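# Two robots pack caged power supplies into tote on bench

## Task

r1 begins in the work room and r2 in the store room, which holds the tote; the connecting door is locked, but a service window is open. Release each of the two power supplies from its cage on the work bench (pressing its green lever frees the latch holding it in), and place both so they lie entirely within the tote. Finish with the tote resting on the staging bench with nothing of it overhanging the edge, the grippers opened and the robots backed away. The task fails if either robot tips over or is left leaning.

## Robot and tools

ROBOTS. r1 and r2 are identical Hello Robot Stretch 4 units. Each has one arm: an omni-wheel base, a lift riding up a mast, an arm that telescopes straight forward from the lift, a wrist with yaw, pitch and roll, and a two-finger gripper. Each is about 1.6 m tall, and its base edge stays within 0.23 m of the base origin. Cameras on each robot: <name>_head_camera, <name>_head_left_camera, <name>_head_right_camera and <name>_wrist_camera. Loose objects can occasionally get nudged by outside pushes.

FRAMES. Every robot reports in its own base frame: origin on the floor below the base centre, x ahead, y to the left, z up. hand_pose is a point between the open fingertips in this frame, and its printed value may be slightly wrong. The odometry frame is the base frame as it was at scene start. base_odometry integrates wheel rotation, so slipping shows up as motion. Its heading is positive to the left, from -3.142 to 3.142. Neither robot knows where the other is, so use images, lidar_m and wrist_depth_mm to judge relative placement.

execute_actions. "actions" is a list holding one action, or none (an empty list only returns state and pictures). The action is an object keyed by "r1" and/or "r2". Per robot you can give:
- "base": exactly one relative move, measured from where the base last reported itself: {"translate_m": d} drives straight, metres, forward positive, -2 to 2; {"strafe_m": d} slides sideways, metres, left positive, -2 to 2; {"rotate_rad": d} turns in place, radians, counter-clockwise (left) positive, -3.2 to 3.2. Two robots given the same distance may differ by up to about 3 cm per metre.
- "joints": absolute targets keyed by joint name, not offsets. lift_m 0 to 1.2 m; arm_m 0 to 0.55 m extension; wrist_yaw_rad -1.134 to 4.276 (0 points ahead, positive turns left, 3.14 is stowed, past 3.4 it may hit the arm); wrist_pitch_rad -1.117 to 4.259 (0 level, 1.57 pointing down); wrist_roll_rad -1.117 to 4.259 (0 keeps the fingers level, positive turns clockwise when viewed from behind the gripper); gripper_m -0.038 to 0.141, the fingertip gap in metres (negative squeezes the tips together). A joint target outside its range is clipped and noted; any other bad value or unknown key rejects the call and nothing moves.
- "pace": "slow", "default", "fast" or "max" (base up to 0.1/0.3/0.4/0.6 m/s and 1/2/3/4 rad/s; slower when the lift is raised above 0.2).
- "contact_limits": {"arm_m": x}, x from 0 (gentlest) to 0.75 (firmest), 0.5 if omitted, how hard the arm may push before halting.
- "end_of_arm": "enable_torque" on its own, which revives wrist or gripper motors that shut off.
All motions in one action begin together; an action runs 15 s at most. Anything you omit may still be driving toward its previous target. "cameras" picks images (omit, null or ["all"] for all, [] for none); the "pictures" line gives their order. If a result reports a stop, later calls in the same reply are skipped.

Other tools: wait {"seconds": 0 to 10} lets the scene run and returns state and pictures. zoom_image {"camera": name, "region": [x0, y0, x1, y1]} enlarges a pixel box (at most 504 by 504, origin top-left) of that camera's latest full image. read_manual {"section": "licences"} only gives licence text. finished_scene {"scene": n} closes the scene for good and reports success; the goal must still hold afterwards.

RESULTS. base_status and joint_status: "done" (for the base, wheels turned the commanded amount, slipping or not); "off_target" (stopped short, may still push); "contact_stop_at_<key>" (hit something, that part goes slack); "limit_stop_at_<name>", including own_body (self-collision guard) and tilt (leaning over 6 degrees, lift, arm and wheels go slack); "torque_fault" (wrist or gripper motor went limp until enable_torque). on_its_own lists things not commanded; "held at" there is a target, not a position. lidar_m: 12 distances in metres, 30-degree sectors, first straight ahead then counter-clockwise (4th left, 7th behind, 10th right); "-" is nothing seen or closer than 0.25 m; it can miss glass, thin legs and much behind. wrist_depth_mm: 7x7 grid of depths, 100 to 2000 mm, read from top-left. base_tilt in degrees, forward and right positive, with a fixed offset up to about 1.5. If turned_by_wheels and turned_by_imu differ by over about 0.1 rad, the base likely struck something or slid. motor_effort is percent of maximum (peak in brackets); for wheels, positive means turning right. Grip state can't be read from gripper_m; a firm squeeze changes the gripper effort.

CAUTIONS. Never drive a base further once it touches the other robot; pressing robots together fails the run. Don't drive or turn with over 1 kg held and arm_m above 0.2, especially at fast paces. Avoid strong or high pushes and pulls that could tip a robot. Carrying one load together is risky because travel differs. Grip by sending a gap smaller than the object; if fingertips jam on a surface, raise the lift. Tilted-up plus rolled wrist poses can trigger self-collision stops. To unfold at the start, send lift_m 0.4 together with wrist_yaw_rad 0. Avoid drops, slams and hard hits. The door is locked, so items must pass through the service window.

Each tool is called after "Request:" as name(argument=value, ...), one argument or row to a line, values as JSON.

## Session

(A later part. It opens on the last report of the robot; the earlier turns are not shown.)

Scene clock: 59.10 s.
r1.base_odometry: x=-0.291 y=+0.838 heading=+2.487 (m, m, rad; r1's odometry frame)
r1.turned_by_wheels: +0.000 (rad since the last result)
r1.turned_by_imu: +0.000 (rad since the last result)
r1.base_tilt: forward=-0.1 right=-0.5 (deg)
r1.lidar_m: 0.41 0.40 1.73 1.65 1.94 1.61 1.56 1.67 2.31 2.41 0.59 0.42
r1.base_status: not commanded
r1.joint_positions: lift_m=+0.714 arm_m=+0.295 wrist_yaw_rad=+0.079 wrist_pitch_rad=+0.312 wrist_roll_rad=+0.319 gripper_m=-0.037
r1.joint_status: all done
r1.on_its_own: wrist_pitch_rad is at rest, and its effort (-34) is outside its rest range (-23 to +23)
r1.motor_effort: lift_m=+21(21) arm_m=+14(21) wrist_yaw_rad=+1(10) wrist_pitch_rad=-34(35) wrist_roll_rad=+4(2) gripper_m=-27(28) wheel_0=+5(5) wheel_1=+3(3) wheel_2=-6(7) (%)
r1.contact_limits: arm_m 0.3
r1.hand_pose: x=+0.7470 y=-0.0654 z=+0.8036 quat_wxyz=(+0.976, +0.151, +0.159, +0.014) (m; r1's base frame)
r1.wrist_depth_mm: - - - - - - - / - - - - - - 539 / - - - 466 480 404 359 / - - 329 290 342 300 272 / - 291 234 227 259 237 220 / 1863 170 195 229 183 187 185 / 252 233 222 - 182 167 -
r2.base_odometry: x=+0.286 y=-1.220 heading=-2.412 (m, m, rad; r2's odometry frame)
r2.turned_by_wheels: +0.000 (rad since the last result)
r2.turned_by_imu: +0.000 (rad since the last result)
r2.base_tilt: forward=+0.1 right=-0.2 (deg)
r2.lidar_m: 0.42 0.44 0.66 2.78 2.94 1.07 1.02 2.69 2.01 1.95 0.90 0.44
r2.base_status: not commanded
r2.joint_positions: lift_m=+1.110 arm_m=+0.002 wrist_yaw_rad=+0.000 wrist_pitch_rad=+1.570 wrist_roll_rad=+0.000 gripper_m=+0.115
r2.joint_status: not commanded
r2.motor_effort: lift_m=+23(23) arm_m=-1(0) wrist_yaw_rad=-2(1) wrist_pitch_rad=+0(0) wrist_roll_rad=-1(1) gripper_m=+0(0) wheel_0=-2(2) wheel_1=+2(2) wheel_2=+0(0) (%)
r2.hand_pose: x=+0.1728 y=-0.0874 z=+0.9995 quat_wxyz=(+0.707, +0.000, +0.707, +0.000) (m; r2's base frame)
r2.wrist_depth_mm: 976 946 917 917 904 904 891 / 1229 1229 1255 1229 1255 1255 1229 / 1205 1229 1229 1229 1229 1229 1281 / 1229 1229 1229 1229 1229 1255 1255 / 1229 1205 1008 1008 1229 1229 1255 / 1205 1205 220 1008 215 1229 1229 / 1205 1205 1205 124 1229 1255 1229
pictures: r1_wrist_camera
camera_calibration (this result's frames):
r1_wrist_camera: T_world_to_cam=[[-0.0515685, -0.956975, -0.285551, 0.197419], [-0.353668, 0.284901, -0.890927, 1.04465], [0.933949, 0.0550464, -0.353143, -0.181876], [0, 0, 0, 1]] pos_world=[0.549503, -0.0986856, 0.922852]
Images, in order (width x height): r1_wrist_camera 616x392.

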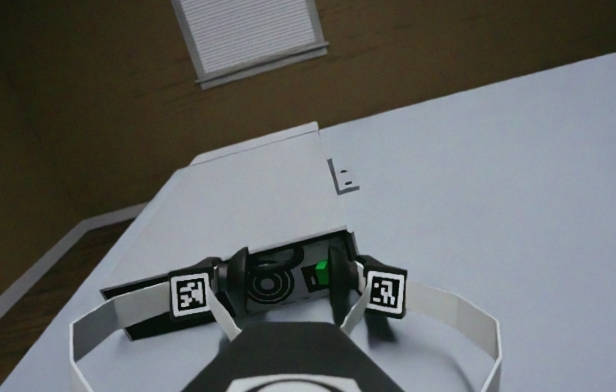

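Better centred. Pull.

Request:
execute_actions(
  actions=[
    {"r1":{"joints":{"arm_m":0.286,"lift_m":0.711},"pace":"slow"}},
  ],
  cameras=["r1_wrist_camera"],
)

Request:
zoom_image(
  camera="r1_wrist_camera",
  region=[180, 190, 420, 330],
)

Scene clock: 60.13 s.
r1.base_odometry: x=-0.291 y=+0.839 heading=+2.488 (m, m, rad; r1's odometry frame)
r1.turned_by_wheels: +0.001 (rad since the last result)
r1.turned_by_imu: +0.001 (rad since the last result)
r1.base_tilt: forward=-0.1 right=-0.4 (deg)
r1.lidar_m: 0.37 0.42 1.74 1.68 1.93 1.64 1.56 1.65 2.33 2.41 0.59 0.41
r1.base_status: not commanded
r1.joint_positions: lift_m=+0.711 arm_m=+0.288 wrist_yaw_rad=+0.087 wrist_pitch_rad=+0.304 wrist_roll_rad=+0.320 gripper_m=-0.037
r1.joint_status: all done
r1.on_its_own: wrist_yaw_rad is at rest, and its effort (-22) is outside its rest range (-13 to +13)
r1.motor_effort: lift_m=+18(21) arm_m=-9(17) wrist_yaw_rad=-22(23) wrist_pitch_rad=-11(35) wrist_roll_rad=-2(3) gripper_m=-28(31) wheel_0=+6(6) wheel_1=+2(3) wheel_2=+4(6) (%)
r1.hand_pose: x=+0.7403 y=-0.0631 z=+0.8032 quat_wxyz=(+0.976, +0.151, +0.156, +0.018) (m; r1's base frame)
r1.wrist_depth_mm: - - - - - - - / - - - - - - 549 / - - - 469 496 415 366 / - - 340 290 347 304 274 / - 362 240 231 259 240 222 / 1921 163 181 231 182 192 186 / 258 232 225 - 184 166 -
r2.base_odometry: x=+0.286 y=-1.220 heading=-2.412 (m, m, rad; r2's odometry frame)
r2.turned_by_wheels: +0.000 (rad since the last result)
r2.turned_by_imu: +0.000 (rad since the last result)
r2.base_tilt: forward=+0.1 right=-0.2 (deg)
r2.lidar_m: 0.42 0.44 0.67 2.78 2.93 1.09 1.03 2.66 1.99 1.95 0.90 0.44
r2.base_status: not commanded
r2.joint_positions: lift_m=+1.110 arm_m=+0.002 wrist_yaw_rad=+0.000 wrist_pitch_rad=+1.570 wrist_roll_rad=+0.000 gripper_m=+0.115
r2.joint_status: not commanded
r2.motor_effort: lift_m=+22(23) arm_m=+0(0) wrist_yaw_rad=-2(1) wrist_pitch_rad=+0(1) wrist_roll_rad=-1(2) gripper_m=-1(1) wheel_0=-2(2) wheel_1=+2(2) wheel_2=+0(0) (%)
r2.hand_pose: x=+0.1728 y=-0.0874 z=+0.9995 quat_wxyz=(+0.707, +0.000, +0.707, +0.000) (m; r2's base frame)
r2.wrist_depth_mm: 976 946 946 917 904 904 891 / 1229 1229 1229 1229 1229 1255 1229 / 1229 1229 1229 1255 1255 1255 1255 / 1255 1229 1205 1229 1229 1255 1255 / 1205 1229 1008 1008 1255 1255 1255 / 1229 1205 219 1008 216 1229 1255 / 1205 1205 1205 124 1229 1229 1255
pictures: r1_wrist_camera
camera_calibration (this result's frames):
r1_wrist_camera: T_world_to_cam=[[-0.0420076, -0.956729, -0.287932, 0.194027], [-0.348604, 0.284111, -0.893172, 1.03929], [0.936328, 0.0628543, -0.345454, -0.183404], [0, 0, 0, 1]] pos_world=[0.542179, -0.0981159, 0.920777]
Images, in order (width x height): r1_wrist_camera 616x392.

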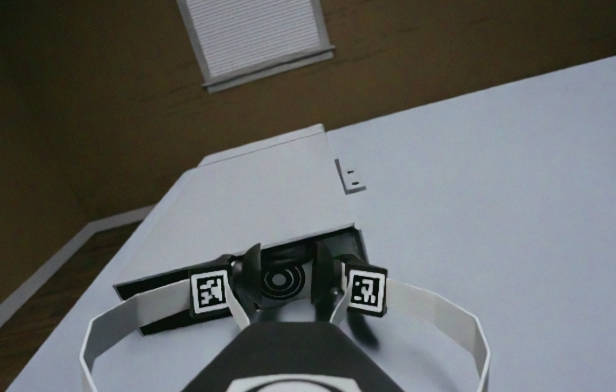

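Region (180, 190, 420, 330) of r1_wrist_camera's 616x392 image, scaled by 2.100; it fills the top 294 rows of this view, and the rest is white.

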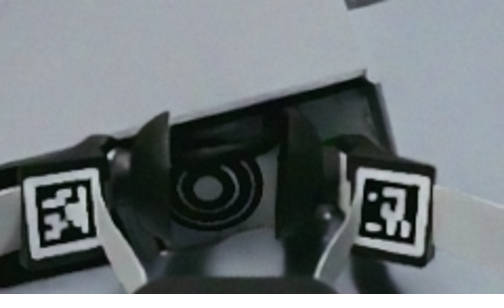

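Request:
execute_actions(
  actions=[],
  cameras=["r1_head_camera","r1_head_right_camera"],
)

Request:
zoom_image(
  camera="r1_head_camera",
  region=[185, 330, 245, 380],
)

Scene clock: 60.70 s.
r1.base_odometry: x=-0.291 y=+0.839 heading=+2.488 (m, m, rad; r1's odometry frame)
r1.turned_by_wheels: +0.000 (rad since the last result)
r1.turned_by_imu: +0.000 (rad since the last result)
r1.base_tilt: forward=+0.0 right=-0.3 (deg)
r1.lidar_m: 0.40 0.44 1.73 1.67 1.94 1.59 1.58 1.65 2.31 2.41 0.59 0.41
r1.base_status: not commanded
r1.joint_positions: lift_m=+0.711 arm_m=+0.288 wrist_yaw_rad=+0.087 wrist_pitch_rad=+0.304 wrist_roll_rad=+0.320 gripper_m=-0.037
r1.joint_status: all done
r1.on_its_own: wrist_yaw_rad is at rest, and its effort (-23) is outside its rest range (-13 to +13)
r1.motor_effort: lift_m=+18(21) arm_m=-9(17) wrist_yaw_rad=-23(23) wrist_pitch_rad=-11(35) wrist_roll_rad=-1(3) gripper_m=-28(31) wheel_0=+6(6) wheel_1=+2(3) wheel_2=+4(6) (%)
r1.hand_pose: x=+0.7403 y=-0.0631 z=+0.8032 quat_wxyz=(+0.976, +0.151, +0.156, +0.018) (m; r1's base frame)
r1.wrist_depth_mm: - - - - - - - / - - - - - - 549 / - - - 462 496 415 364 / - - 340 291 349 304 274 / - 362 241 231 260 240 222 / 1983 163 181 232 182 192 186 / 260 231 224 - 184 165 -
r2.base_odometry: x=+0.286 y=-1.220 heading=-2.412 (m, m, rad; r2's odometry frame)
r2.turned_by_wheels: +0.000 (rad since the last result)
r2.turned_by_imu: +0.000 (rad since the last result)
r2.base_tilt: forward=+0.1 right=-0.3 (deg)
r2.lidar_m: 0.42 0.46 0.66 2.77 2.94 1.08 1.04 2.68 2.00 1.94 0.92 0.46
r2.base_status: not commanded
r2.joint_positions: lift_m=+1.110 arm_m=+0.002 wrist_yaw_rad=+0.000 wrist_pitch_rad=+1.570 wrist_roll_rad=+0.000 gripper_m=+0.115
r2.joint_status: not commanded
r2.motor_effort: lift_m=+23(23) arm_m=+0(0) wrist_yaw_rad=-1(1) wrist_pitch_rad=-1(1) wrist_roll_rad=+0(2) gripper_m=-1(1) wheel_0=-2(2) wheel_1=+2(2) wheel_2=+0(0) (%)
r2.hand_pose: x=+0.1728 y=-0.0874 z=+0.9995 quat_wxyz=(+0.707, +0.000, +0.707, +0.000) (m; r2's base frame)
r2.wrist_depth_mm: 960 946 946 917 904 891 891 / 1205 1255 1229 1229 1229 1255 1255 / 1229 1229 1229 1255 1255 1255 1281 / 1229 1205 1229 1229 1229 1229 1255 / 1229 1205 1025 1025 1229 1229 1229 / 1205 1205 218 1008 215 1255 1255 / 1205 1205 1229 124 1229 1229 1229
pictures: r1_head_camera, r1_head_right_camera
Images, in order (width x height): r1_head_camera 420x560, r1_head_right_camera 420x672.

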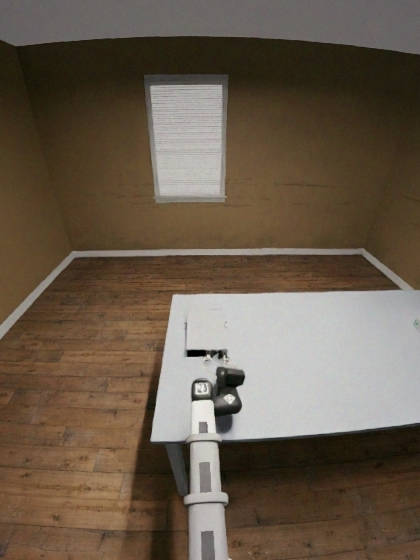

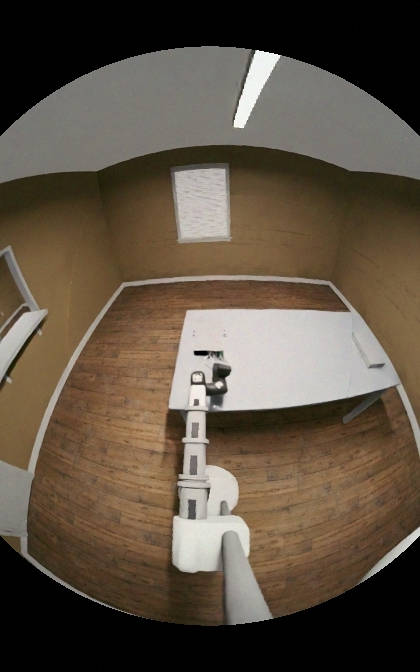

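Region (185, 330, 245, 380) of r1_head_camera's 420x560 image, scaled by 8.400, with more detail than that image has.

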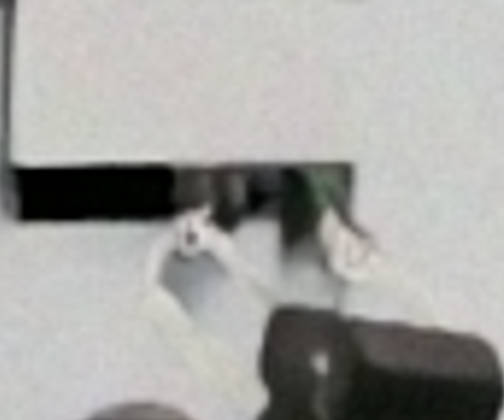

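Request:
execute_actions(
  actions=[
    {"r1":{"joints":{"arm_m":0.278,"wrist_yaw_rad":0.085},"pace":"slow"}},
  ],
  cameras=["r1_wrist_camera","r1_head_camera"],
)

Request:
zoom_image(
  camera="r1_wrist_camera",
  region=[180, 190, 420, 330],
)

Scene clock: 61.67 s.
r1.base_odometry: x=-0.291 y=+0.839 heading=+2.486 (m, m, rad; r1's odometry frame)
r1.turned_by_wheels: -0.001 (rad since the last result)
r1.turned_by_imu: -0.001 (rad since the last result)
r1.base_tilt: forward=+0.0 right=-0.3 (deg)
r1.lidar_m: 0.40 0.43 1.74 1.70 1.95 1.61 1.56 1.64 2.30 2.40 0.57 0.41
r1.base_status: not commanded
r1.joint_positions: lift_m=+0.711 arm_m=+0.279 wrist_yaw_rad=+0.081 wrist_pitch_rad=+0.305 wrist_roll_rad=+0.320 gripper_m=-0.037
r1.joint_status: all done
r1.motor_effort: lift_m=+19(18) arm_m=-8(16) wrist_yaw_rad=+10(24) wrist_pitch_rad=-15(17) wrist_roll_rad=+0(2) gripper_m=-18(31) wheel_0=-2(6) wheel_1=-2(2) wheel_2=-2(7) (%)
r1.hand_pose: x=+0.7316 y=-0.0648 z=+0.8028 quat_wxyz=(+0.976, +0.151, +0.156, +0.015) (m; r1's base frame)
r1.wrist_depth_mm: - - - - - - - / - - - - - - 549 / - - - 512 492 415 366 / - - 336 306 349 303 276 / - 310 249 233 267 239 223 / 1808 271 180 197 179 196 186 / 256 225 224 - 183 165 -
r2.base_odometry: x=+0.286 y=-1.220 heading=-2.412 (m, m, rad; r2's odometry frame)
r2.turned_by_wheels: +0.000 (rad since the last result)
r2.turned_by_imu: +0.000 (rad since the last result)
r2.base_tilt: forward=+0.2 right=-0.2 (deg)
r2.lidar_m: 0.41 0.44 0.66 2.77 2.92 1.07 1.05 2.69 2.00 1.94 0.88 0.43
r2.base_status: not commanded
r2.joint_positions: lift_m=+1.110 arm_m=+0.002 wrist_yaw_rad=+0.000 wrist_pitch_rad=+1.570 wrist_roll_rad=+0.000 gripper_m=+0.115
r2.joint_status: not commanded
r2.motor_effort: lift_m=+23(23) arm_m=+0(0) wrist_yaw_rad=-1(1) wrist_pitch_rad=-1(1) wrist_roll_rad=-1(3) gripper_m=-1(1) wheel_0=-2(2) wheel_1=+2(2) wheel_2=+0(0) (%)
r2.hand_pose: x=+0.1728 y=-0.0874 z=+0.9995 quat_wxyz=(+0.707, +0.000, +0.707, +0.000) (m; r2's base frame)
r2.wrist_depth_mm: 976 946 931 904 904 891 891 / 1255 1229 1255 1255 1229 1229 1229 / 1229 1229 1229 1229 1255 1255 1281 / 1229 1229 1255 1255 1255 1229 1229 / 1229 1205 1025 1025 1229 1255 1255 / 1205 1229 219 1008 215 1255 1229 / 1205 1205 1229 124 1229 1229 1229
pictures: r1_head_camera, r1_wrist_camera
camera_calibration (this result's frames):
r1_wrist_camera: T_world_to_cam=[[-0.0482402, -0.956432, -0.287941, 0.196478], [-0.347748, 0.286323, -0.892799, 1.03566], [0.936346, 0.057062, -0.34641, -0.1749], [0, 0, 0, 1]] pos_world=[0.533392, -0.0986352, 0.920621]
Images, in order (width x height): r1_head_camera 420x560, r1_wrist_camera 616x392.

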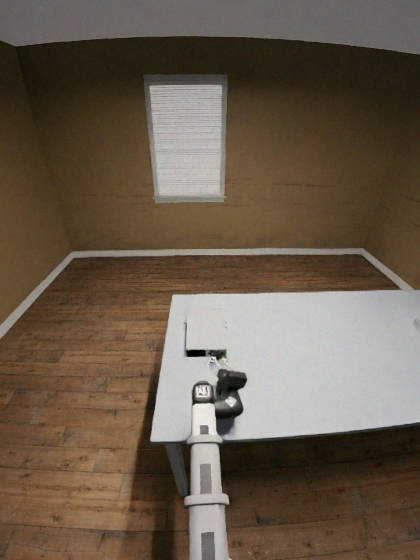

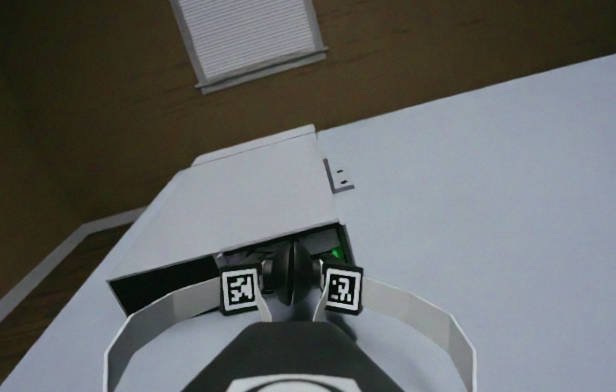

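Region (180, 190, 420, 330) of r1_wrist_camera's 616x392 image, scaled by 2.100; it fills the top 294 rows of this view, and the rest is white.

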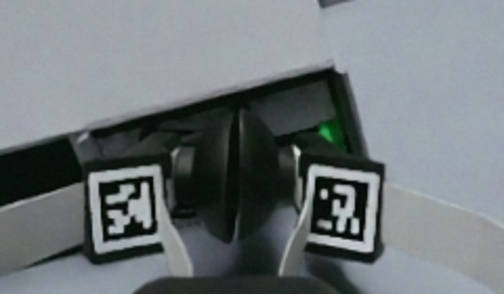

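Request:
execute_actions(
  actions=[
    {"r1":{"joints":{"arm_m":0.248,"wrist_yaw_rad":0.08,"gripper_m":0.066,"lift_m":0.712}}},
  ],
  cameras=[],
)

Request:
execute_actions(
  actions=[
    {"r1":{"joints":{"arm_m":0.2725},"contact_limits":{"arm_m":0.3}}},
  ],
  cameras=[],
)

Request:
execute_actions(
  actions=[
    {"r1":{"joints":{"gripper_m":0.03}}},
  ],
  cameras=[],
)

Request:
execute_actions(
  actions=[
    {"r1":{"joints":{"arm_m":0.288},"pace":"slow","contact_limits":{"arm_m":0.35}}},
  ],
  cameras=["r1_wrist_camera"],
)

Request:
zoom_image(
  camera="r1_wrist_camera",
  region=[180, 190, 420, 330],
)

Scene clock: 63.93 s.
r1.base_odometry: x=-0.291 y=+0.839 heading=+2.486 (m, m, rad; r1's odometry frame)
r1.turned_by_wheels: +0.000 (rad since the last result)
r1.turned_by_imu: +0.000 (rad since the last result)
r1.base_tilt: forward=-0.1 right=-0.3 (deg)
r1.lidar_m: 0.39 0.45 1.72 1.70 1.95 1.65 1.56 1.63 2.31 2.41 0.59 0.42
r1.base_status: not commanded
r1.joint_positions: lift_m=+0.712 arm_m=+0.250 wrist_yaw_rad=+0.080 wrist_pitch_rad=+0.302 wrist_roll_rad=+0.320 gripper_m=+0.066
r1.joint_status: all done
r1.motor_effort: lift_m=+23(23) arm_m=-9(9) wrist_yaw_rad=-2(10) wrist_pitch_rad=-9(14) wrist_roll_rad=-2(0) gripper_m=-3(20) wheel_0=-1(2) wheel_1=-1(2) wheel_2=-1(2) (%)
r1.hand_pose: x=+0.7020 y=-0.0652 z=+0.8040 quat_wxyz=(+0.976, +0.152, +0.155, +0.015) (m; r1's base frame)
r1.wrist_depth_mm: - - - - - - - / - - - - - - 554 / - - - 496 504 418 368 / - - 347 304 351 310 278 / - 357 270 276 255 243 226 / 1921 286 241 235 200 200 187 / 259 232 227 - 185 167 -
r2.base_odometry: x=+0.286 y=-1.220 heading=-2.412 (m, m, rad; r2's odometry frame)
r2.turned_by_wheels: +0.000 (rad since the last result)
r2.turned_by_imu: +0.001 (rad since the last result)
r2.base_tilt: forward=+0.1 right=-0.2 (deg)
r2.lidar_m: 0.43 0.46 0.65 2.79 2.95 1.06 1.04 2.70 1.98 1.95 0.90 0.49
r2.base_status: not commanded
r2.joint_positions: lift_m=+1.110 arm_m=+0.002 wrist_yaw_rad=+0.000 wrist_pitch_rad=+1.570 wrist_roll_rad=+0.000 gripper_m=+0.115
r2.joint_status: not commanded
r2.motor_effort: lift_m=+23(23) arm_m=-1(0) wrist_yaw_rad=-2(1) wrist_pitch_rad=+0(0) wrist_roll_rad=-2(1) gripper_m=-1(0) wheel_0=-2(2) wheel_1=+2(2) wheel_2=+0(1) (%)
r2.hand_pose: x=+0.1728 y=-0.0874 z=+0.9995 quat_wxyz=(+0.707, +0.000, +0.707, +0.000) (m; r2's base frame)
r2.wrist_depth_mm: 976 946 931 917 917 891 904 / 1255 1229 1229 1229 1255 1255 1229 / 1229 1229 1229 1255 1255 1255 1255 / 1205 1229 1205 1255 1255 1229 1255 / 1205 1229 1025 1008 1229 1255 1255 / 1205 1229 219 1008 216 1229 1229 / 1205 1205 1205 124 1229 1229 1229
pictures: none
No camera images: the call's "cameras" was empty. Leave "cameras" out to get every camera's image.

Scene clock: 64.70 s.
r1.base_odometry: x=-0.291 y=+0.839 heading=+2.486 (m, m, rad; r1's odometry frame)
r1.turned_by_wheels: +0.000 (rad since the last result)
r1.turned_by_imu: +0.000 (rad since the last result)
r1.base_tilt: forward=-0.1 right=-0.4 (deg)
r1.lidar_m: 0.41 0.44 1.72 1.69 1.95 1.63 1.55 1.63 2.33 2.42 0.57 0.42
r1.base_status: not commanded
r1.joint_positions: lift_m=+0.712 arm_m=+0.271 wrist_yaw_rad=+0.080 wrist_pitch_rad=+0.302 wrist_roll_rad=+0.320 gripper_m=+0.066
r1.joint_status: all done
r1.motor_effort: lift_m=+23(23) arm_m=+9(7) wrist_yaw_rad=-2(1) wrist_pitch_rad=-8(9) wrist_roll_rad=-1(2) gripper_m=-1(1) wheel_0=-1(1) wheel_1=-2(2) wheel_2=-1(1) (%)
r1.contact_limits: arm_m 0.3
r1.hand_pose: x=+0.7234 y=-0.0651 z=+0.8040 quat_wxyz=(+0.976, +0.152, +0.155, +0.015) (m; r1's base frame)
r1.wrist_depth_mm: - - - - - - - / - - - - - - 559 / - - - 517 508 421 370 / - - 349 304 355 307 278 / - 329 252 253 255 242 228 / 1863 277 240 236 201 200 187 / 260 234 227 - 185 167 -
r2.base_odometry: x=+0.286 y=-1.220 heading=-2.412 (m, m, rad; r2's odometry frame)
r2.turned_by_wheels: +0.000 (rad since the last result)
r2.turned_by_imu: +0.000 (rad since the last result)
r2.base_tilt: forward=+0.1 right=-0.2 (deg)
r2.lidar_m: 0.43 0.46 0.65 2.76 2.92 1.10 1.03 2.68 2.00 1.95 0.93 0.45
r2.base_status: not commanded
r2.joint_positions: lift_m=+1.110 arm_m=+0.002 wrist_yaw_rad=+0.000 wrist_pitch_rad=+1.570 wrist_roll_rad=+0.000 gripper_m=+0.115
r2.joint_status: not commanded
r2.motor_effort: lift_m=+23(23) arm_m=+0(0) wrist_yaw_rad=-1(1) wrist_pitch_rad=+0(0) wrist_roll_rad=-2(4) gripper_m=-1(1) wheel_0=-2(2) wheel_1=+2(2) wheel_2=+1(0) (%)
r2.hand_pose: x=+0.1728 y=-0.0874 z=+0.9995 quat_wxyz=(+0.707, +0.000, +0.707, +0.000) (m; r2's base frame)
r2.wrist_depth_mm: 976 960 931 917 904 891 904 / 1229 1255 1255 1229 1255 1281 1229 / 1205 1229 1229 1255 1281 1255 1255 / 1205 1229 1229 1255 1229 1255 1229 / 1229 1229 1025 1008 1229 1229 1255 / 1229 1205 219 1008 216 1255 1229 / 1205 1205 1255 124 1229 1229 1229
pictures: none
No camera images: the call's "cameras" was empty. Leave "cameras" out to get every camera's image.

Scene clock: 65.83 s.
r1.base_odometry: x=-0.291 y=+0.839 heading=+2.486 (m, m, rad; r1's odometry frame)
r1.turned_by_wheels: +0.000 (rad since the last result)
r1.turned_by_imu: +0.000 (rad since the last result)
r1.base_tilt: forward=-0.1 right=-0.4 (deg)
r1.lidar_m: 0.41 0.43 1.72 1.70 1.95 1.62 1.58 1.64 2.29 2.40 0.60 0.43
r1.base_status: not commanded
r1.joint_positions: lift_m=+0.712 arm_m=+0.271 wrist_yaw_rad=+0.080 wrist_pitch_rad=+0.303 wrist_roll_rad=+0.320 gripper_m=+0.030
r1.joint_status: all done
r1.motor_effort: lift_m=+23(23) arm_m=+8(9) wrist_yaw_rad=-2(7) wrist_pitch_rad=-9(9) wrist_roll_rad=-1(1) gripper_m=-9(10) wheel_0=-1(1) wheel_1=-1(2) wheel_2=-1(1) (%)
r1.hand_pose: x=+0.7234 y=-0.0651 z=+0.8039 quat_wxyz=(+0.976, +0.152, +0.155, +0.015) (m; r1's base frame)
r1.wrist_depth_mm: - - - - - - - / - - - - - - 559 / - - - 517 500 421 370 / - - 343 301 351 307 277 / - 325 252 248 266 242 225 / 1863 282 193 231 194 199 187 / 259 230 227 - 184 167 -
r2.base_odometry: x=+0.286 y=-1.220 heading=-2.412 (m, m, rad; r2's odometry frame)
r2.turned_by_wheels: +0.000 (rad since the last result)
r2.turned_by_imu: +0.000 (rad since the last result)
r2.base_tilt: forward=+0.1 right=-0.2 (deg)
r2.lidar_m: 0.40 0.44 0.66 2.77 2.94 1.06 1.05 2.67 1.99 1.95 0.92 0.45
r2.base_status: not commanded
r2.joint_positions: lift_m=+1.110 arm_m=+0.002 wrist_yaw_rad=+0.000 wrist_pitch_rad=+1.570 wrist_roll_rad=+0.000 gripper_m=+0.115
r2.joint_status: not commanded
r2.motor_effort: lift_m=+23(23) arm_m=+0(0) wrist_yaw_rad=-1(2) wrist_pitch_rad=-1(1) wrist_roll_rad=-1(2) gripper_m=-2(1) wheel_0=-2(2) wheel_1=+2(2) wheel_2=+0(0) (%)
r2.hand_pose: x=+0.1728 y=-0.0874 z=+0.9995 quat_wxyz=(+0.707, +0.000, +0.707, +0.000) (m; r2's base frame)
r2.wrist_depth_mm: 976 946 931 917 904 891 891 / 1229 1255 1229 1229 1255 1255 1255 / 1229 1205 1229 1229 1229 1255 1229 / 1205 1205 1229 1229 1229 1281 1255 / 1229 1229 1008 1008 1229 1255 1229 / 1229 1205 218 1025 216 1229 1255 / 1205 1229 1205 124 1255 1229 1229
pictures: none
No camera images: the call's "cameras" was empty. Leave "cameras" out to get every camera's image.

Scene clock: 66.90 s.
r1.base_odometry: x=-0.291 y=+0.838 heading=+2.487 (m, m, rad; r1's odometry frame)
r1.turned_by_wheels: +0.000 (rad since the last result)
r1.turned_by_imu: +0.000 (rad since the last result)
r1.base_tilt: forward=-0.1 right=-0.4 (deg)
r1.lidar_m: 0.38 0.41 1.70 1.69 1.93 1.65 1.58 1.63 2.33 2.40 0.56 0.44
r1.base_status: not commanded
r1.joint_positions: lift_m=+0.712 arm_m=+0.285 wrist_yaw_rad=+0.075 wrist_pitch_rad=+0.308 wrist_roll_rad=+0.320 gripper_m=+0.030
r1.joint_status: all done
r1.on_its_own: wrist_pitch_rad is at rest, and its effort (-25) is outside its rest range (-23 to +23)
r1.motor_effort: lift_m=+22(23) arm_m=+18(15) wrist_yaw_rad=+10(12) wrist_pitch_rad=-25(26) wrist_roll_rad=+0(2) gripper_m=-7(9) wheel_0=+4(4) wheel_1=+2(2) wheel_2=-8(8) (%)
r1.contact_limits: arm_m 0.35
r1.hand_pose: x=+0.7363 y=-0.0665 z=+0.8025 quat_wxyz=(+0.976, +0.151, +0.157, +0.012) (m; r1's base frame)
r1.wrist_depth_mm: - - - - - - - / - - - - - - 535 / - - - 488 488 410 357 / - - 334 293 345 301 273 / - 309 239 236 262 237 221 / 1921 251 204 230 195 195 185 / 254 229 224 - 182 166 -
r2.base_odometry: x=+0.286 y=-1.220 heading=-2.412 (m, m, rad; r2's odometry frame)
r2.turned_by_wheels: +0.000 (rad since the last result)
r2.turned_by_imu: +0.000 (rad since the last result)
r2.base_tilt: forward=+0.2 right=-0.2 (deg)
r2.lidar_m: 0.41 0.46 0.66 2.77 2.94 1.07 1.05 2.66 2.00 1.95 0.91 0.44
r2.base_status: not commanded
r2.joint_positions: lift_m=+1.110 arm_m=+0.002 wrist_yaw_rad=+0.000 wrist_pitch_rad=+1.570 wrist_roll_rad=+0.000 gripper_m=+0.115
r2.joint_status: not commanded
r2.motor_effort: lift_m=+23(23) arm_m=+0(0) wrist_yaw_rad=-1(2) wrist_pitch_rad=+0(0) wrist_roll_rad=-1(1) gripper_m=-2(0) wheel_0=-2(2) wheel_1=+2(2) wheel_2=+0(0) (%)
r2.hand_pose: x=+0.1728 y=-0.0874 z=+0.9995 quat_wxyz=(+0.707, +0.000, +0.707, +0.000) (m; r2's base frame)
r2.wrist_depth_mm: 960 960 931 931 917 904 891 / 1229 1229 1229 1229 1255 1281 1205 / 1229 1229 1229 1255 1229 1255 1255 / 1229 1229 1229 1229 1229 1255 1229 / 1229 1229 1008 1025 1229 1229 1229 / 1229 1229 220 1025 216 1229 1229 / 1205 1205 1205 124 1205 1255 1229
pictures: r1_wrist_camera
camera_calibration (this result's frames):
r1_wrist_camera: T_world_to_cam=[[-0.054557, -0.956449, -0.286755, 0.198751], [-0.349538, 0.287305, -0.891784, 1.03803], [0.935332, 0.0515787, -0.34999, -0.176028], [0, 0, 0, 1]] pos_world=[0.53832, -0.0990583, 0.921086]
Images, in order (width x height): r1_wrist_camera 616x392.

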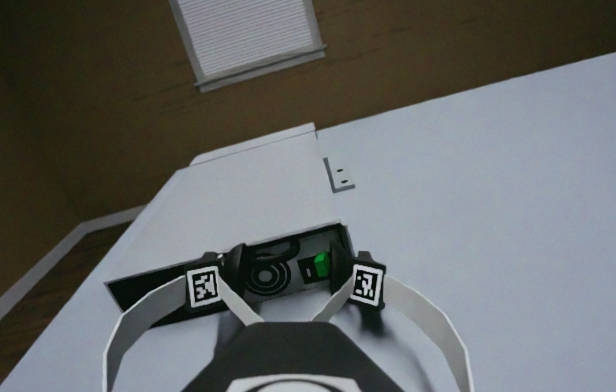

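Region (180, 190, 420, 330) of r1_wrist_camera's 616x392 image, scaled by 2.100; it fills the top 294 rows of this view, and the rest is white.

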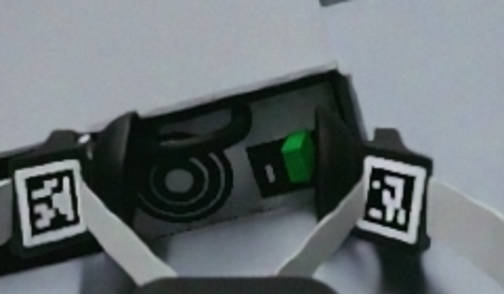

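Request:
execute_actions(
  actions=[
    {"r1":{"joints":{"arm_m":0.2915,"gripper_m":0.012},"contact_limits":{"arm_m":0.4},"pace":"slow"}},
  ],
  cameras=[],
)

Request:
execute_actions(
  actions=[
    {"r1":{"joints":{"arm_m":0.296,"gripper_m":-0.006},"contact_limits":{"arm_m":0.4},"pace":"slow"}},
  ],
  cameras=["r1_wrist_camera"],
)

Request:
zoom_image(
  camera="r1_wrist_camera",
  region=[180, 190, 420, 330],
)

Scene clock: 68.17 s.
r1.base_odometry: x=-0.291 y=+0.838 heading=+2.487 (m, m, rad; r1's odometry frame)
r1.turned_by_wheels: +0.000 (rad since the last result)
r1.turned_by_imu: +0.002 (rad since the last result)
r1.base_tilt: forward=-0.1 right=-0.4 (deg)
r1.lidar_m: 0.41 0.44 1.72 1.67 1.93 1.63 1.56 1.66 2.31 2.41 0.60 0.41
r1.base_status: not commanded
r1.joint_positions: lift_m=+0.712 arm_m=+0.288 wrist_yaw_rad=+0.074 wrist_pitch_rad=+0.310 wrist_roll_rad=+0.319 gripper_m=+0.012
r1.joint_status: all done
r1.on_its_own: wrist_yaw_rad is at rest, and its effort (+16) is outside its rest range (-13 to +13); wrist_pitch_rad is at rest, and its effort (-30) is outside its rest range (-23 to +23)
r1.motor_effort: lift_m=+22(22) arm_m=+18(20) wrist_yaw_rad=+16(20) wrist_pitch_rad=-30(29) wrist_roll_rad=+1(1) gripper_m=-14(14) wheel_0=+5(5) wheel_1=+4(4) wheel_2=-10(10) (%)
r1.contact_limits: arm_m 0.4
r1.hand_pose: x=+0.7396 y=-0.0668 z=+0.8021 quat_wxyz=(+0.976, +0.151, +0.158, +0.012) (m; r1's base frame)
r1.wrist_depth_mm: - - - - - - - / - - - - - - 539 / - - - 480 480 402 359 / - - 330 289 342 300 272 / - 304 236 233 259 236 220 / 1863 238 207 229 189 193 185 / 252 228 220 - 182 164 -
r2.base_odometry: x=+0.286 y=-1.220 heading=-2.412 (m, m, rad; r2's odometry frame)
r2.turned_by_wheels: +0.000 (rad since the last result)
r2.turned_by_imu: +0.000 (rad since the last result)
r2.base_tilt: forward=+0.2 right=-0.3 (deg)
r2.lidar_m: 0.41 0.45 0.67 2.77 2.91 1.05 1.05 2.65 2.04 1.94 0.91 0.44
r2.base_status: not commanded
r2.joint_positions: lift_m=+1.110 arm_m=+0.002 wrist_yaw_rad=+0.000 wrist_pitch_rad=+1.570 wrist_roll_rad=+0.000 gripper_m=+0.115
r2.joint_status: not commanded
r2.motor_effort: lift_m=+23(23) arm_m=-1(1) wrist_yaw_rad=-2(2) wrist_pitch_rad=-2(0) wrist_roll_rad=-3(1) gripper_m=-2(2) wheel_0=-2(2) wheel_1=+2(1) wheel_2=+0(0) (%)
r2.hand_pose: x=+0.1728 y=-0.0874 z=+0.9995 quat_wxyz=(+0.707, +0.000, +0.707, +0.000) (m; r2's base frame)
r2.wrist_depth_mm: 976 960 931 931 904 891 891 / 1229 1255 1255 1229 1229 1255 1229 / 1229 1205 1229 1229 1255 1281 1255 / 1229 1229 1229 1229 1255 1255 1255 / 1205 1229 1008 1008 1229 1229 1255 / 1205 1205 220 1025 216 1255 1255 / 1205 1205 1229 124 1229 1229 1255
pictures: none
No camera images: the call's "cameras" was empty. Leave "cameras" out to get every camera's image.

Scene clock: 69.20 s.
r1.base_odometry: x=-0.291 y=+0.838 heading=+2.487 (m, m, rad; r1's odometry frame)
r1.turned_by_wheels: +0.000 (rad since the last result)
r1.turned_by_imu: +0.000 (rad since the last result)
r1.base_tilt: forward=-0.1 right=-0.4 (deg)
r1.lidar_m: 0.39 0.41 1.73 1.71 1.93 1.62 1.54 1.65 2.35 2.41 0.57 0.42
r1.base_status: not commanded
r1.joint_positions: lift_m=+0.712 arm_m=+0.293 wrist_yaw_rad=+0.074 wrist_pitch_rad=+0.312 wrist_roll_rad=+0.319 gripper_m=-0.005
r1.joint_status: all done
r1.on_its_own: wrist_yaw_rad is at rest, and its effort (+17) is outside its rest range (-13 to +13); wrist_pitch_rad is at rest, and its effort (-35) is outside its rest range (-23 to +23)
r1.motor_effort: lift_m=+21(21) arm_m=+18(23) wrist_yaw_rad=+17(18) wrist_pitch_rad=-35(35) wrist_roll_rad=+1(0) gripper_m=-18(19) wheel_0=+5(5) wheel_1=+4(3) wheel_2=-10(10) (%)
r1.contact_limits: arm_m 0.4
r1.hand_pose: x=+0.7439 y=-0.0668 z=+0.8015 quat_wxyz=(+0.976, +0.151, +0.159, +0.011) (m; r1's base frame)
r1.wrist_depth_mm: - - - - - - - / - - - - - - 525 / - - - 469 473 399 353 / - - 324 286 336 296 270 / - 285 231 229 259 236 218 / 1756 174 221 229 187 188 183 / 251 227 219 - 181 163 -
r2.base_odometry: x=+0.286 y=-1.220 heading=-2.412 (m, m, rad; r2's odometry frame)
r2.turned_by_wheels: +0.000 (rad since the last result)
r2.turned_by_imu: +0.000 (rad since the last result)
r2.base_tilt: forward=+0.1 right=-0.2 (deg)
r2.lidar_m: 0.42 0.47 0.63 2.78 2.93 1.10 1.03 2.70 2.00 1.93 0.88 0.45
r2.base_status: not commanded
r2.joint_positions: lift_m=+1.110 arm_m=+0.002 wrist_yaw_rad=+0.000 wrist_pitch_rad=+1.570 wrist_roll_rad=+0.000 gripper_m=+0.115
r2.joint_status: not commanded
r2.motor_effort: lift_m=+23(23) arm_m=+0(0) wrist_yaw_rad=-1(1) wrist_pitch_rad=+0(1) wrist_roll_rad=-2(2) gripper_m=-1(1) wheel_0=-2(2) wheel_1=+1(2) wheel_2=+0(0) (%)
r2.hand_pose: x=+0.1728 y=-0.0874 z=+0.9995 quat_wxyz=(+0.707, +0.000, +0.707, +0.000) (m; r2's base frame)
r2.wrist_depth_mm: 960 946 931 917 917 891 891 / 1229 1229 1229 1229 1255 1255 1229 / 1229 1229 1255 1229 1255 1229 1255 / 1229 1229 1229 1255 1255 1229 1281 / 1205 1229 1025 1008 1255 1255 1229 / 1205 1205 219 1008 216 1229 1255 / 1205 1229 1229 124 1229 1229 1255
pictures: r1_wrist_camera
camera_calibration (this result's frames):
r1_wrist_camera: T_world_to_cam=[[-0.0567473, -0.956474, -0.286248, 0.199754], [-0.35233, 0.287449, -0.890638, 1.04111], [0.934154, 0.0503125, -0.353306, -0.179999], [0, 0, 0, 1]] pos_world=[0.546296, -0.0991503, 0.920835]
Images, in order (width x height): r1_wrist_camera 616x392.

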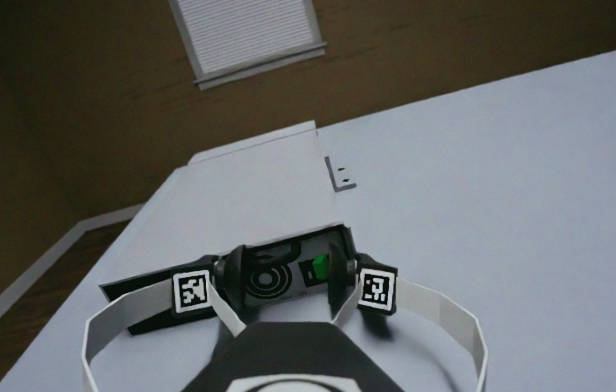

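Region (180, 190, 420, 330) of r1_wrist_camera's 616x392 image, scaled by 2.100; it fills the top 294 rows of this view, and the rest is white.

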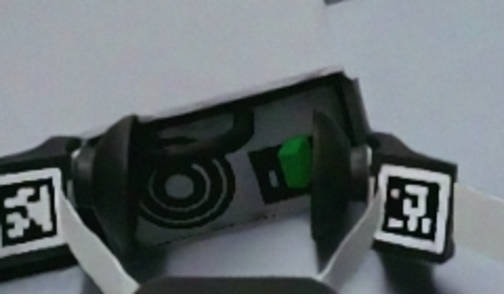

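Request:
execute_actions(
  actions=[
    {"r1":{"joints":{"arm_m":0.3,"gripper_m":-0.022},"contact_limits":{"arm_m":0.4},"pace":"slow"}},
  ],
  cameras=[],
)

Request:
execute_actions(
  actions=[
    {"r1":{"joints":{"arm_m":0.304,"gripper_m":-0.038},"contact_limits":{"arm_m":0.4},"pace":"slow"}},
  ],
  cameras=["r1_wrist_camera"],
)

Request:
zoom_image(
  camera="r1_wrist_camera",
  region=[180, 190, 420, 330],
)

Scene clock: 70.27 s.
r1.base_odometry: x=-0.291 y=+0.838 heading=+2.487 (m, m, rad; r1's odometry frame)
r1.turned_by_wheels: +0.000 (rad since the last result)
r1.turned_by_imu: +0.000 (rad since the last result)
r1.base_tilt: forward=-0.1 right=-0.3 (deg)
r1.lidar_m: 0.39 0.42 1.74 1.71 1.95 1.60 1.57 1.65 2.34 2.40 0.58 0.42
r1.base_status: not commanded
r1.joint_positions: lift_m=+0.712 arm_m=+0.297 wrist_yaw_rad=+0.074 wrist_pitch_rad=+0.313 wrist_roll_rad=+0.319 gripper_m=-0.021
r1.joint_status: all done
r1.on_its_own: wrist_yaw_rad is at rest, and its effort (+16) is outside its rest range (-13 to +13); wrist_pitch_rad is at rest, and its effort (-40) is outside its rest range (-23 to +23)
r1.motor_effort: lift_m=+22(22) arm_m=+19(19) wrist_yaw_rad=+16(19) wrist_pitch_rad=-40(40) wrist_roll_rad=+1(1) gripper_m=-22(19) wheel_0=+5(5) wheel_1=+4(4) wheel_2=-10(10) (%)
r1.contact_limits: arm_m 0.4
r1.hand_pose: x=+0.7477 y=-0.0669 z=+0.8011 quat_wxyz=(+0.975, +0.151, +0.160, +0.011) (m; r1's base frame)
r1.wrist_depth_mm: - - - - - - - / - - - - - 615 517 / - - - 459 469 394 349 / - - 320 282 334 293 266 / - 276 228 224 258 232 216 / 1808 171 224 229 183 186 181 / 248 229 218 - 180 163 -
r2.base_odometry: x=+0.286 y=-1.220 heading=-2.412 (m, m, rad; r2's odometry frame)
r2.turned_by_wheels: +0.000 (rad since the last result)
r2.turned_by_imu: +0.000 (rad since the last result)
r2.base_tilt: forward=+0.1 right=-0.2 (deg)
r2.lidar_m: 0.42 0.47 0.67 2.76 2.97 1.05 1.04 2.67 2.00 1.94 0.88 0.45
r2.base_status: not commanded
r2.joint_positions: lift_m=+1.110 arm_m=+0.002 wrist_yaw_rad=+0.000 wrist_pitch_rad=+1.570 wrist_roll_rad=+0.000 gripper_m=+0.115
r2.joint_status: not commanded
r2.motor_effort: lift_m=+23(23) arm_m=+0(0) wrist_yaw_rad=-1(2) wrist_pitch_rad=+0(0) wrist_roll_rad=-2(1) gripper_m=+0(1) wheel_0=-2(2) wheel_1=+1(2) wheel_2=+0(0) (%)
r2.hand_pose: x=+0.1728 y=-0.0874 z=+0.9995 quat_wxyz=(+0.707, +0.000, +0.707, +0.000) (m; r2's base frame)
r2.wrist_depth_mm: 976 960 931 917 931 891 891 / 1255 1229 1255 1229 1255 1255 1229 / 1229 1229 1229 1255 1255 1255 1255 / 1229 1205 1255 1255 1255 1255 1255 / 1205 1229 1025 1025 1229 1229 1255 / 1229 1205 219 1025 216 1229 1255 / 1229 1229 1229 124 1229 1229 1205
pictures: none
No camera images: the call's "cameras" was empty. Leave "cameras" out to get every camera's image.

Scene clock: 71.17 s.
r1.base_odometry: x=-0.291 y=+0.838 heading=+2.487 (m, m, rad; r1's odometry frame)
r1.turned_by_wheels: +0.000 (rad since the last result)
r1.turned_by_imu: +0.000 (rad since the last result)
r1.base_tilt: forward=-0.1 right=-0.4 (deg)
r1.lidar_m: 0.41 0.43 1.74 1.69 1.88 1.63 1.56 1.65 2.34 2.41 0.57 0.41
r1.base_status: not commanded
r1.joint_positions: lift_m=+0.712 arm_m=+0.301 wrist_yaw_rad=+0.074 wrist_pitch_rad=+0.315 wrist_roll_rad=+0.319 gripper_m=-0.037
r1.joint_status: all done
r1.on_its_own: wrist_yaw_rad is at rest, and its effort (+16) is outside its rest range (-13 to +13); wrist_pitch_rad is at rest, and its effort (-45) is outside its rest range (-23 to +23)
r1.motor_effort: lift_m=+22(21) arm_m=+18(22) wrist_yaw_rad=+16(17) wrist_pitch_rad=-45(45) wrist_roll_rad=+3(1) gripper_m=-24(25) wheel_0=+5(5) wheel_1=+4(4) wheel_2=-10(10) (%)
r1.contact_limits: arm_m 0.4
r1.hand_pose: x=+0.7516 y=-0.0669 z=+0.8007 quat_wxyz=(+0.975, +0.151, +0.161, +0.011) (m; r1's base frame)
r1.wrist_depth_mm: - - - - - - - / - - - - - 603 508 / - - - 455 466 392 345 / - - 315 278 329 290 265 / - 266 227 221 257 232 215 / 1756 169 193 223 185 184 181 / 243 228 216 - 179 163 -
r2.base_odometry: x=+0.286 y=-1.220 heading=-2.412 (m, m, rad; r2's odometry frame)
r2.turned_by_wheels: +0.000 (rad since the last result)
r2.turned_by_imu: +0.000 (rad since the last result)
r2.base_tilt: forward=+0.1 right=-0.2 (deg)
r2.lidar_m: 0.42 0.46 0.65 2.77 2.94 1.09 1.03 2.69 2.00 1.94 0.90 0.45
r2.base_status: not commanded
r2.joint_positions: lift_m=+1.110 arm_m=+0.002 wrist_yaw_rad=+0.000 wrist_pitch_rad=+1.570 wrist_roll_rad=+0.000 gripper_m=+0.115
r2.joint_status: not commanded
r2.motor_effort: lift_m=+23(23) arm_m=+0(0) wrist_yaw_rad=-1(1) wrist_pitch_rad=-1(0) wrist_roll_rad=-2(2) gripper_m=-2(1) wheel_0=-2(2) wheel_1=+2(2) wheel_2=+0(0) (%)
r2.hand_pose: x=+0.1728 y=-0.0874 z=+0.9995 quat_wxyz=(+0.707, +0.000, +0.707, +0.000) (m; r2's base frame)
r2.wrist_depth_mm: 976 960 931 917 904 891 891 / 1229 1229 1229 1229 1281 1255 1229 / 1229 1229 1229 1229 1255 1255 1255 / 1205 1229 1229 1229 1229 1229 1255 / 1229 1229 1008 1008 1255 1229 1255 / 1205 1229 219 1008 215 1255 1229 / 1229 1229 1205 124 1229 1229 1255
pictures: r1_wrist_camera
camera_calibration (this result's frames):
r1_wrist_camera: T_world_to_cam=[[-0.0576253, -0.956672, -0.285408, 0.19986], [-0.355025, 0.286833, -0.889767, 1.04438], [0.933079, 0.0500538, -0.356171, -0.184412], [0, 0, 0, 1]] pos_world=[0.554368, -0.0991309, 0.920612]
Images, in order (width x height): r1_wrist_camera 616x392.

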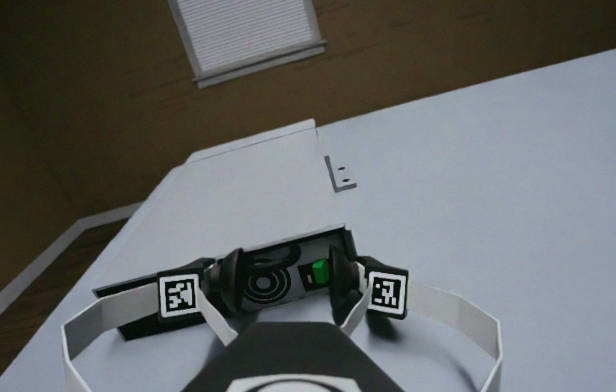

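Region (180, 190, 420, 330) of r1_wrist_camera's 616x392 image, scaled by 2.100; it fills the top 294 rows of this view, and the rest is white.

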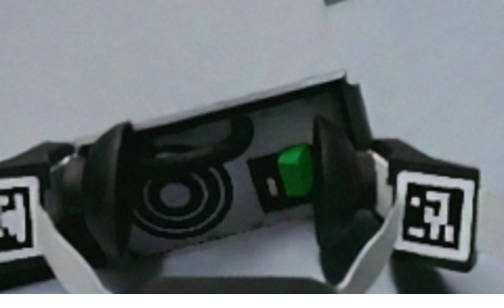

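Request:
execute_actions(
  actions=[
    {"r1":{"base":{"strafe_m":-0.011},"joints":{"arm_m":0.297,"wrist_yaw_rad":0.115,"lift_m":0.709},"pace":"slow"}},
  ],
  cameras=["r1_wrist_camera"],
)

Request:
zoom_image(
  camera="r1_wrist_camera",
  region=[150, 190, 420, 330],
)

Scene clock: 72.50 s.
r1.base_odometry: x=-0.284 y=+0.847 heading=+2.487 (m, m, rad; r1's odometry frame)
r1.turned_by_wheels: +0.000 (rad since the last result)
r1.turned_by_imu: +0.002 (rad since the last result)
r1.base_tilt: forward=-0.1 right=-0.4 (deg)
r1.lidar_m: 0.38 0.44 1.71 1.71 1.93 1.65 1.57 1.63 2.36 2.40 0.57 0.43
r1.base_status: done
r1.joint_positions: lift_m=+0.709 arm_m=+0.297 wrist_yaw_rad=+0.111 wrist_pitch_rad=+0.311 wrist_roll_rad=+0.319 gripper_m=-0.037
r1.joint_status: all done
r1.on_its_own: wrist_pitch_rad is at rest, and its effort (-33) is outside its rest range (-23 to +23)
r1.motor_effort: lift_m=+17(22) arm_m=-1(19) wrist_yaw_rad=+11(34) wrist_pitch_rad=-33(44) wrist_roll_rad=+4(4) gripper_m=-24(25) wheel_0=+5(7) wheel_1=+4(6) wheel_2=-10(15) (%)
r1.hand_pose: x=+0.7508 y=-0.0565 z=+0.7991 quat_wxyz=(+0.975, +0.148, +0.162, +0.030) (m; r1's base frame)
r1.wrist_depth_mm: - - - - - - - / - - - - - - 521 / - - - 445 473 394 347 / - - 319 282 330 291 266 / - 279 226 223 257 232 214 / 1808 168 198 224 182 183 180 / 242 226 216 - 179 162 -
r2.base_odometry: x=+0.286 y=-1.220 heading=-2.412 (m, m, rad; r2's odometry frame)
r2.turned_by_wheels: +0.000 (rad since the last result)
r2.turned_by_imu: +0.000 (rad since the last result)
r2.base_tilt: forward=+0.1 right=-0.2 (deg)
r2.lidar_m: 0.41 0.47 0.66 2.77 2.93 1.06 1.03 2.69 2.00 1.95 0.92 0.45
r2.base_status: not commanded
r2.joint_positions: lift_m=+1.110 arm_m=+0.002 wrist_yaw_rad=+0.000 wrist_pitch_rad=+1.570 wrist_roll_rad=+0.000 gripper_m=+0.115
r2.joint_status: not commanded
r2.motor_effort: lift_m=+23(23) arm_m=+0(0) wrist_yaw_rad=-1(1) wrist_pitch_rad=+0(0) wrist_roll_rad=-2(2) gripper_m=-1(1) wheel_0=-2(2) wheel_1=+2(2) wheel_2=+0(0) (%)
r2.hand_pose: x=+0.1728 y=-0.0874 z=+0.9995 quat_wxyz=(+0.707, +0.000, +0.707, +0.000) (m; r2's base frame)
r2.wrist_depth_mm: 976 946 931 917 917 904 891 / 1229 1229 1205 1255 1255 1229 1229 / 1229 1255 1255 1229 1255 1255 1281 / 1229 1229 1229 1229 1255 1255 1281 / 1229 1255 1008 1025 1229 1229 1229 / 1205 1229 220 1008 216 1255 1255 / 1229 1205 1205 124 1229 1255 1255
pictures: r1_wrist_camera
camera_calibration (this result's frames):
r1_wrist_camera: T_world_to_cam=[[-0.0211195, -0.958032, -0.285884, 0.182254], [-0.362102, 0.273863, -0.891, 1.04525], [0.931899, 0.0847015, -0.352689, -0.184636], [0, 0, 0, 1]] pos_world=[0.5544, -0.0960127, 0.918306]
Images, in order (width x height): r1_wrist_camera 616x392.

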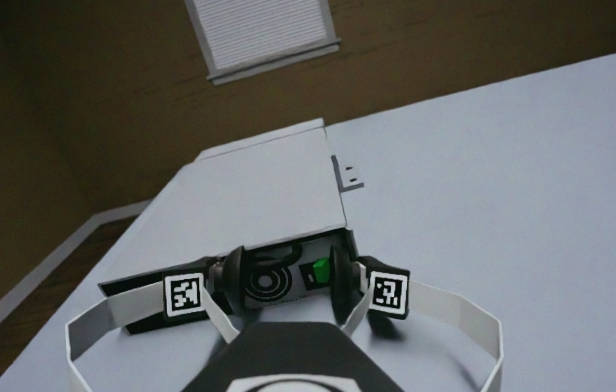

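Region (150, 190, 420, 330) of r1_wrist_camera's 616x392 image, scaled by 1.867; it fills the top 261 rows of this view, and the rest is white.

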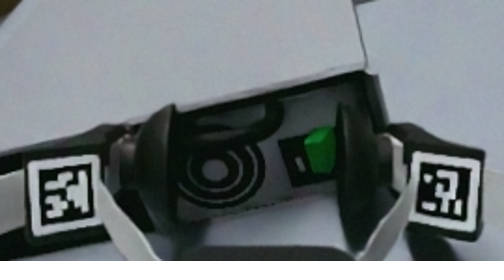

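Works. Repeat twice more.

Request:
execute_actions(
  actions=[
    {"r1":{"base":{"strafe_m":-0.014},"joints":{"arm_m":0.291,"wrist_yaw_rad":0.165,"lift_m":0.708},"pace":"slow"}},
  ],
  cameras=["r1_wrist_camera"],
)

Request:
zoom_image(
  camera="r1_wrist_camera",
  region=[150, 190, 420, 330],
)

Scene clock: 73.57 s.
r1.base_odometry: x=-0.275 y=+0.858 heading=+2.487 (m, m, rad; r1's odometry frame)
r1.turned_by_wheels: +0.000 (rad since the last result)
r1.turned_by_imu: +0.000 (rad since the last result)
r1.base_tilt: forward=+0.0 right=-0.4 (deg)
r1.lidar_m: 0.41 0.44 1.75 1.72 1.93 1.60 1.58 1.67 2.34 2.38 0.59 0.40
r1.base_status: done
r1.joint_positions: lift_m=+0.708 arm_m=+0.292 wrist_yaw_rad=+0.165 wrist_pitch_rad=+0.307 wrist_roll_rad=+0.319 gripper_m=-0.037
r1.joint_status: all done
r1.motor_effort: lift_m=+16(17) arm_m=-5(5) wrist_yaw_rad=-2(33) wrist_pitch_rad=-22(33) wrist_roll_rad=+2(1) gripper_m=-30(27) wheel_0=+4(5) wheel_1=+3(3) wheel_2=-4(11) (%)
r1.hand_pose: x=+0.7485 y=-0.0410 z=+0.7993 quat_wxyz=(+0.974, +0.144, +0.163, +0.056) (m; r1's base frame)
r1.wrist_depth_mm: - - - - - - - / - - - - - - 530 / - - - 427 473 399 353 / - - 322 271 336 294 265 / - 293 232 224 251 233 216 / 1808 163 195 229 180 181 181 / 246 228 218 - 179 163 -
r2.base_odometry: x=+0.286 y=-1.220 heading=-2.412 (m, m, rad; r2's odometry frame)
r2.turned_by_wheels: +0.000 (rad since the last result)
r2.turned_by_imu: +0.000 (rad since the last result)
r2.base_tilt: forward=+0.1 right=-0.2 (deg)
r2.lidar_m: 0.41 0.46 0.69 2.78 2.93 1.06 1.03 2.70 2.00 1.93 0.88 0.45
r2.base_status: not commanded
r2.joint_positions: lift_m=+1.110 arm_m=+0.002 wrist_yaw_rad=+0.000 wrist_pitch_rad=+1.570 wrist_roll_rad=+0.000 gripper_m=+0.115
r2.joint_status: not commanded
r2.motor_effort: lift_m=+23(23) arm_m=+0(0) wrist_yaw_rad=-1(1) wrist_pitch_rad=+0(0) wrist_roll_rad=-1(1) gripper_m=-1(0) wheel_0=-2(2) wheel_1=+2(2) wheel_2=+0(0) (%)
r2.hand_pose: x=+0.1728 y=-0.0874 z=+0.9995 quat_wxyz=(+0.707, +0.000, +0.707, +0.000) (m; r2's base frame)
r2.wrist_depth_mm: 976 946 931 917 904 891 878 / 1229 1229 1255 1229 1229 1281 1255 / 1229 1229 1255 1229 1255 1229 1255 / 1229 1229 1229 1255 1229 1255 1281 / 1205 1229 1025 1008 1229 1255 1229 / 1229 1205 219 991 215 1255 1229 / 1205 1229 1205 124 1229 1229 1229
pictures: r1_wrist_camera
camera_calibration (this result's frames):
r1_wrist_camera: T_world_to_cam=[[0.0318664, -0.957542, -0.286526, 0.157895], [-0.372658, 0.254618, -0.892354, 1.04853], [0.927421, 0.135212, -0.348722, -0.181534], [0, 0, 0, 1]] pos_world=[0.554069, -0.0912366, 0.917593]
Images, in order (width x height): r1_wrist_camera 616x392.

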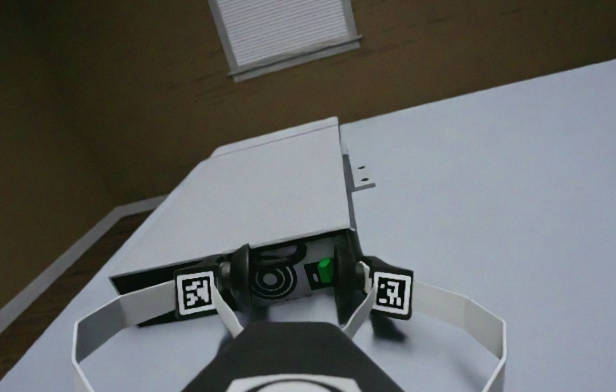

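Region (150, 190, 420, 330) of r1_wrist_camera's 616x392 image, scaled by 1.867; it fills the top 261 rows of this view, and the rest is white.

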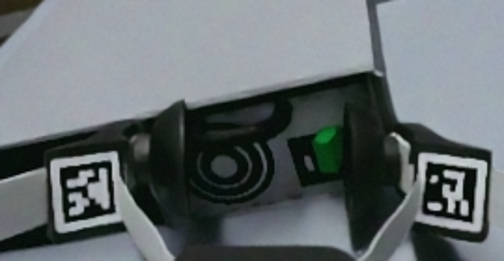

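Now symmetric. Pull gently.

Request:
execute_actions(
  actions=[
    {"r1":{"joints":{"arm_m":0.283,"lift_m":0.707},"pace":"slow"}},
  ],
  cameras=["r1_wrist_camera"],
)

Request:
zoom_image(
  camera="r1_wrist_camera",
  region=[150, 190, 420, 330],
)

Scene clock: 74.57 s.
r1.base_odometry: x=-0.275 y=+0.858 heading=+2.487 (m, m, rad; r1's odometry frame)
r1.turned_by_wheels: +0.000 (rad since the last result)
r1.turned_by_imu: +0.000 (rad since the last result)
r1.base_tilt: forward=+0.0 right=-0.4 (deg)
r1.lidar_m: 0.41 0.43 1.75 1.70 1.95 1.62 1.56 1.65 2.31 2.37 0.57 0.42
r1.base_status: not commanded
r1.joint_positions: lift_m=+0.707 arm_m=+0.285 wrist_yaw_rad=+0.168 wrist_pitch_rad=+0.302 wrist_roll_rad=+0.319 gripper_m=-0.037
r1.joint_status: all done
r1.motor_effort: lift_m=+17(18) arm_m=-10(15) wrist_yaw_rad=-9(11) wrist_pitch_rad=-5(21) wrist_roll_rad=+5(3) gripper_m=-31(32) wheel_0=+2(4) wheel_1=+2(3) wheel_2=+1(4) (%)
r1.hand_pose: x=+0.7418 y=-0.0402 z=+0.7998 quat_wxyz=(+0.975, +0.144, +0.161, +0.058) (m; r1's base frame)
r1.wrist_depth_mm: - - - - - - - / - - - - - - 554 / - - - 433 496 413 364 / - - 334 279 345 301 273 / - 355 237 229 254 236 220 / 1921 165 196 229 181 186 183 / 250 229 220 - 181 166 -
r2.base_odometry: x=+0.286 y=-1.220 heading=-2.412 (m, m, rad; r2's odometry frame)
r2.turned_by_wheels: +0.000 (rad since the last result)
r2.turned_by_imu: +0.000 (rad since the last result)
r2.base_tilt: forward=+0.1 right=-0.1 (deg)
r2.lidar_m: 0.41 0.43 0.65 2.77 2.95 1.06 1.06 2.69 1.98 1.94 0.90 0.46
r2.base_status: not commanded
r2.joint_positions: lift_m=+1.110 arm_m=+0.002 wrist_yaw_rad=+0.000 wrist_pitch_rad=+1.570 wrist_roll_rad=+0.000 gripper_m=+0.115
r2.joint_status: not commanded
r2.motor_effort: lift_m=+23(23) arm_m=+0(1) wrist_yaw_rad=-2(2) wrist_pitch_rad=+0(1) wrist_roll_rad=-2(1) gripper_m=-2(1) wheel_0=-2(2) wheel_1=+2(2) wheel_2=+0(0) (%)
r2.hand_pose: x=+0.1728 y=-0.0874 z=+0.9995 quat_wxyz=(+0.707, +0.000, +0.707, +0.000) (m; r2's base frame)
r2.wrist_depth_mm: 960 960 931 917 917 904 904 / 1255 1229 1229 1229 1255 1229 1255 / 1229 1229 1229 1229 1255 1255 1255 / 1205 1255 1229 1229 1255 1229 1255 / 1229 1205 1025 1008 1229 1255 1229 / 1205 1205 219 1008 215 1255 1255 / 1205 1205 1229 124 1255 1229 1229
pictures: r1_wrist_camera
camera_calibration (this result's frames):
r1_wrist_camera: T_world_to_cam=[[0.0358686, -0.957195, -0.287211, 0.156623], [-0.368489, 0.254478, -0.894123, 1.04457], [0.92894, 0.137905, -0.343588, -0.180353], [0, 0, 0, 1]] pos_world=[0.546834, -0.0910312, 0.916995]
Images, in order (width x height): r1_wrist_camera 616x392.

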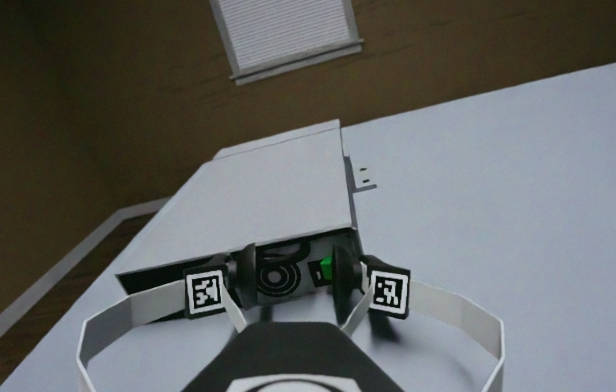

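Region (150, 190, 420, 330) of r1_wrist_camera's 616x392 image, scaled by 1.867; it fills the top 261 rows of this view, and the rest is white.

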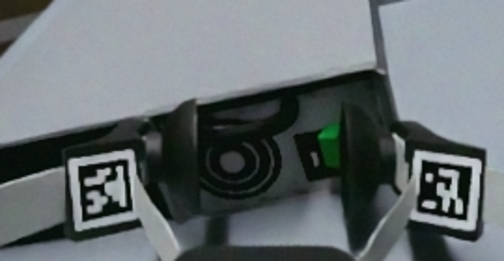

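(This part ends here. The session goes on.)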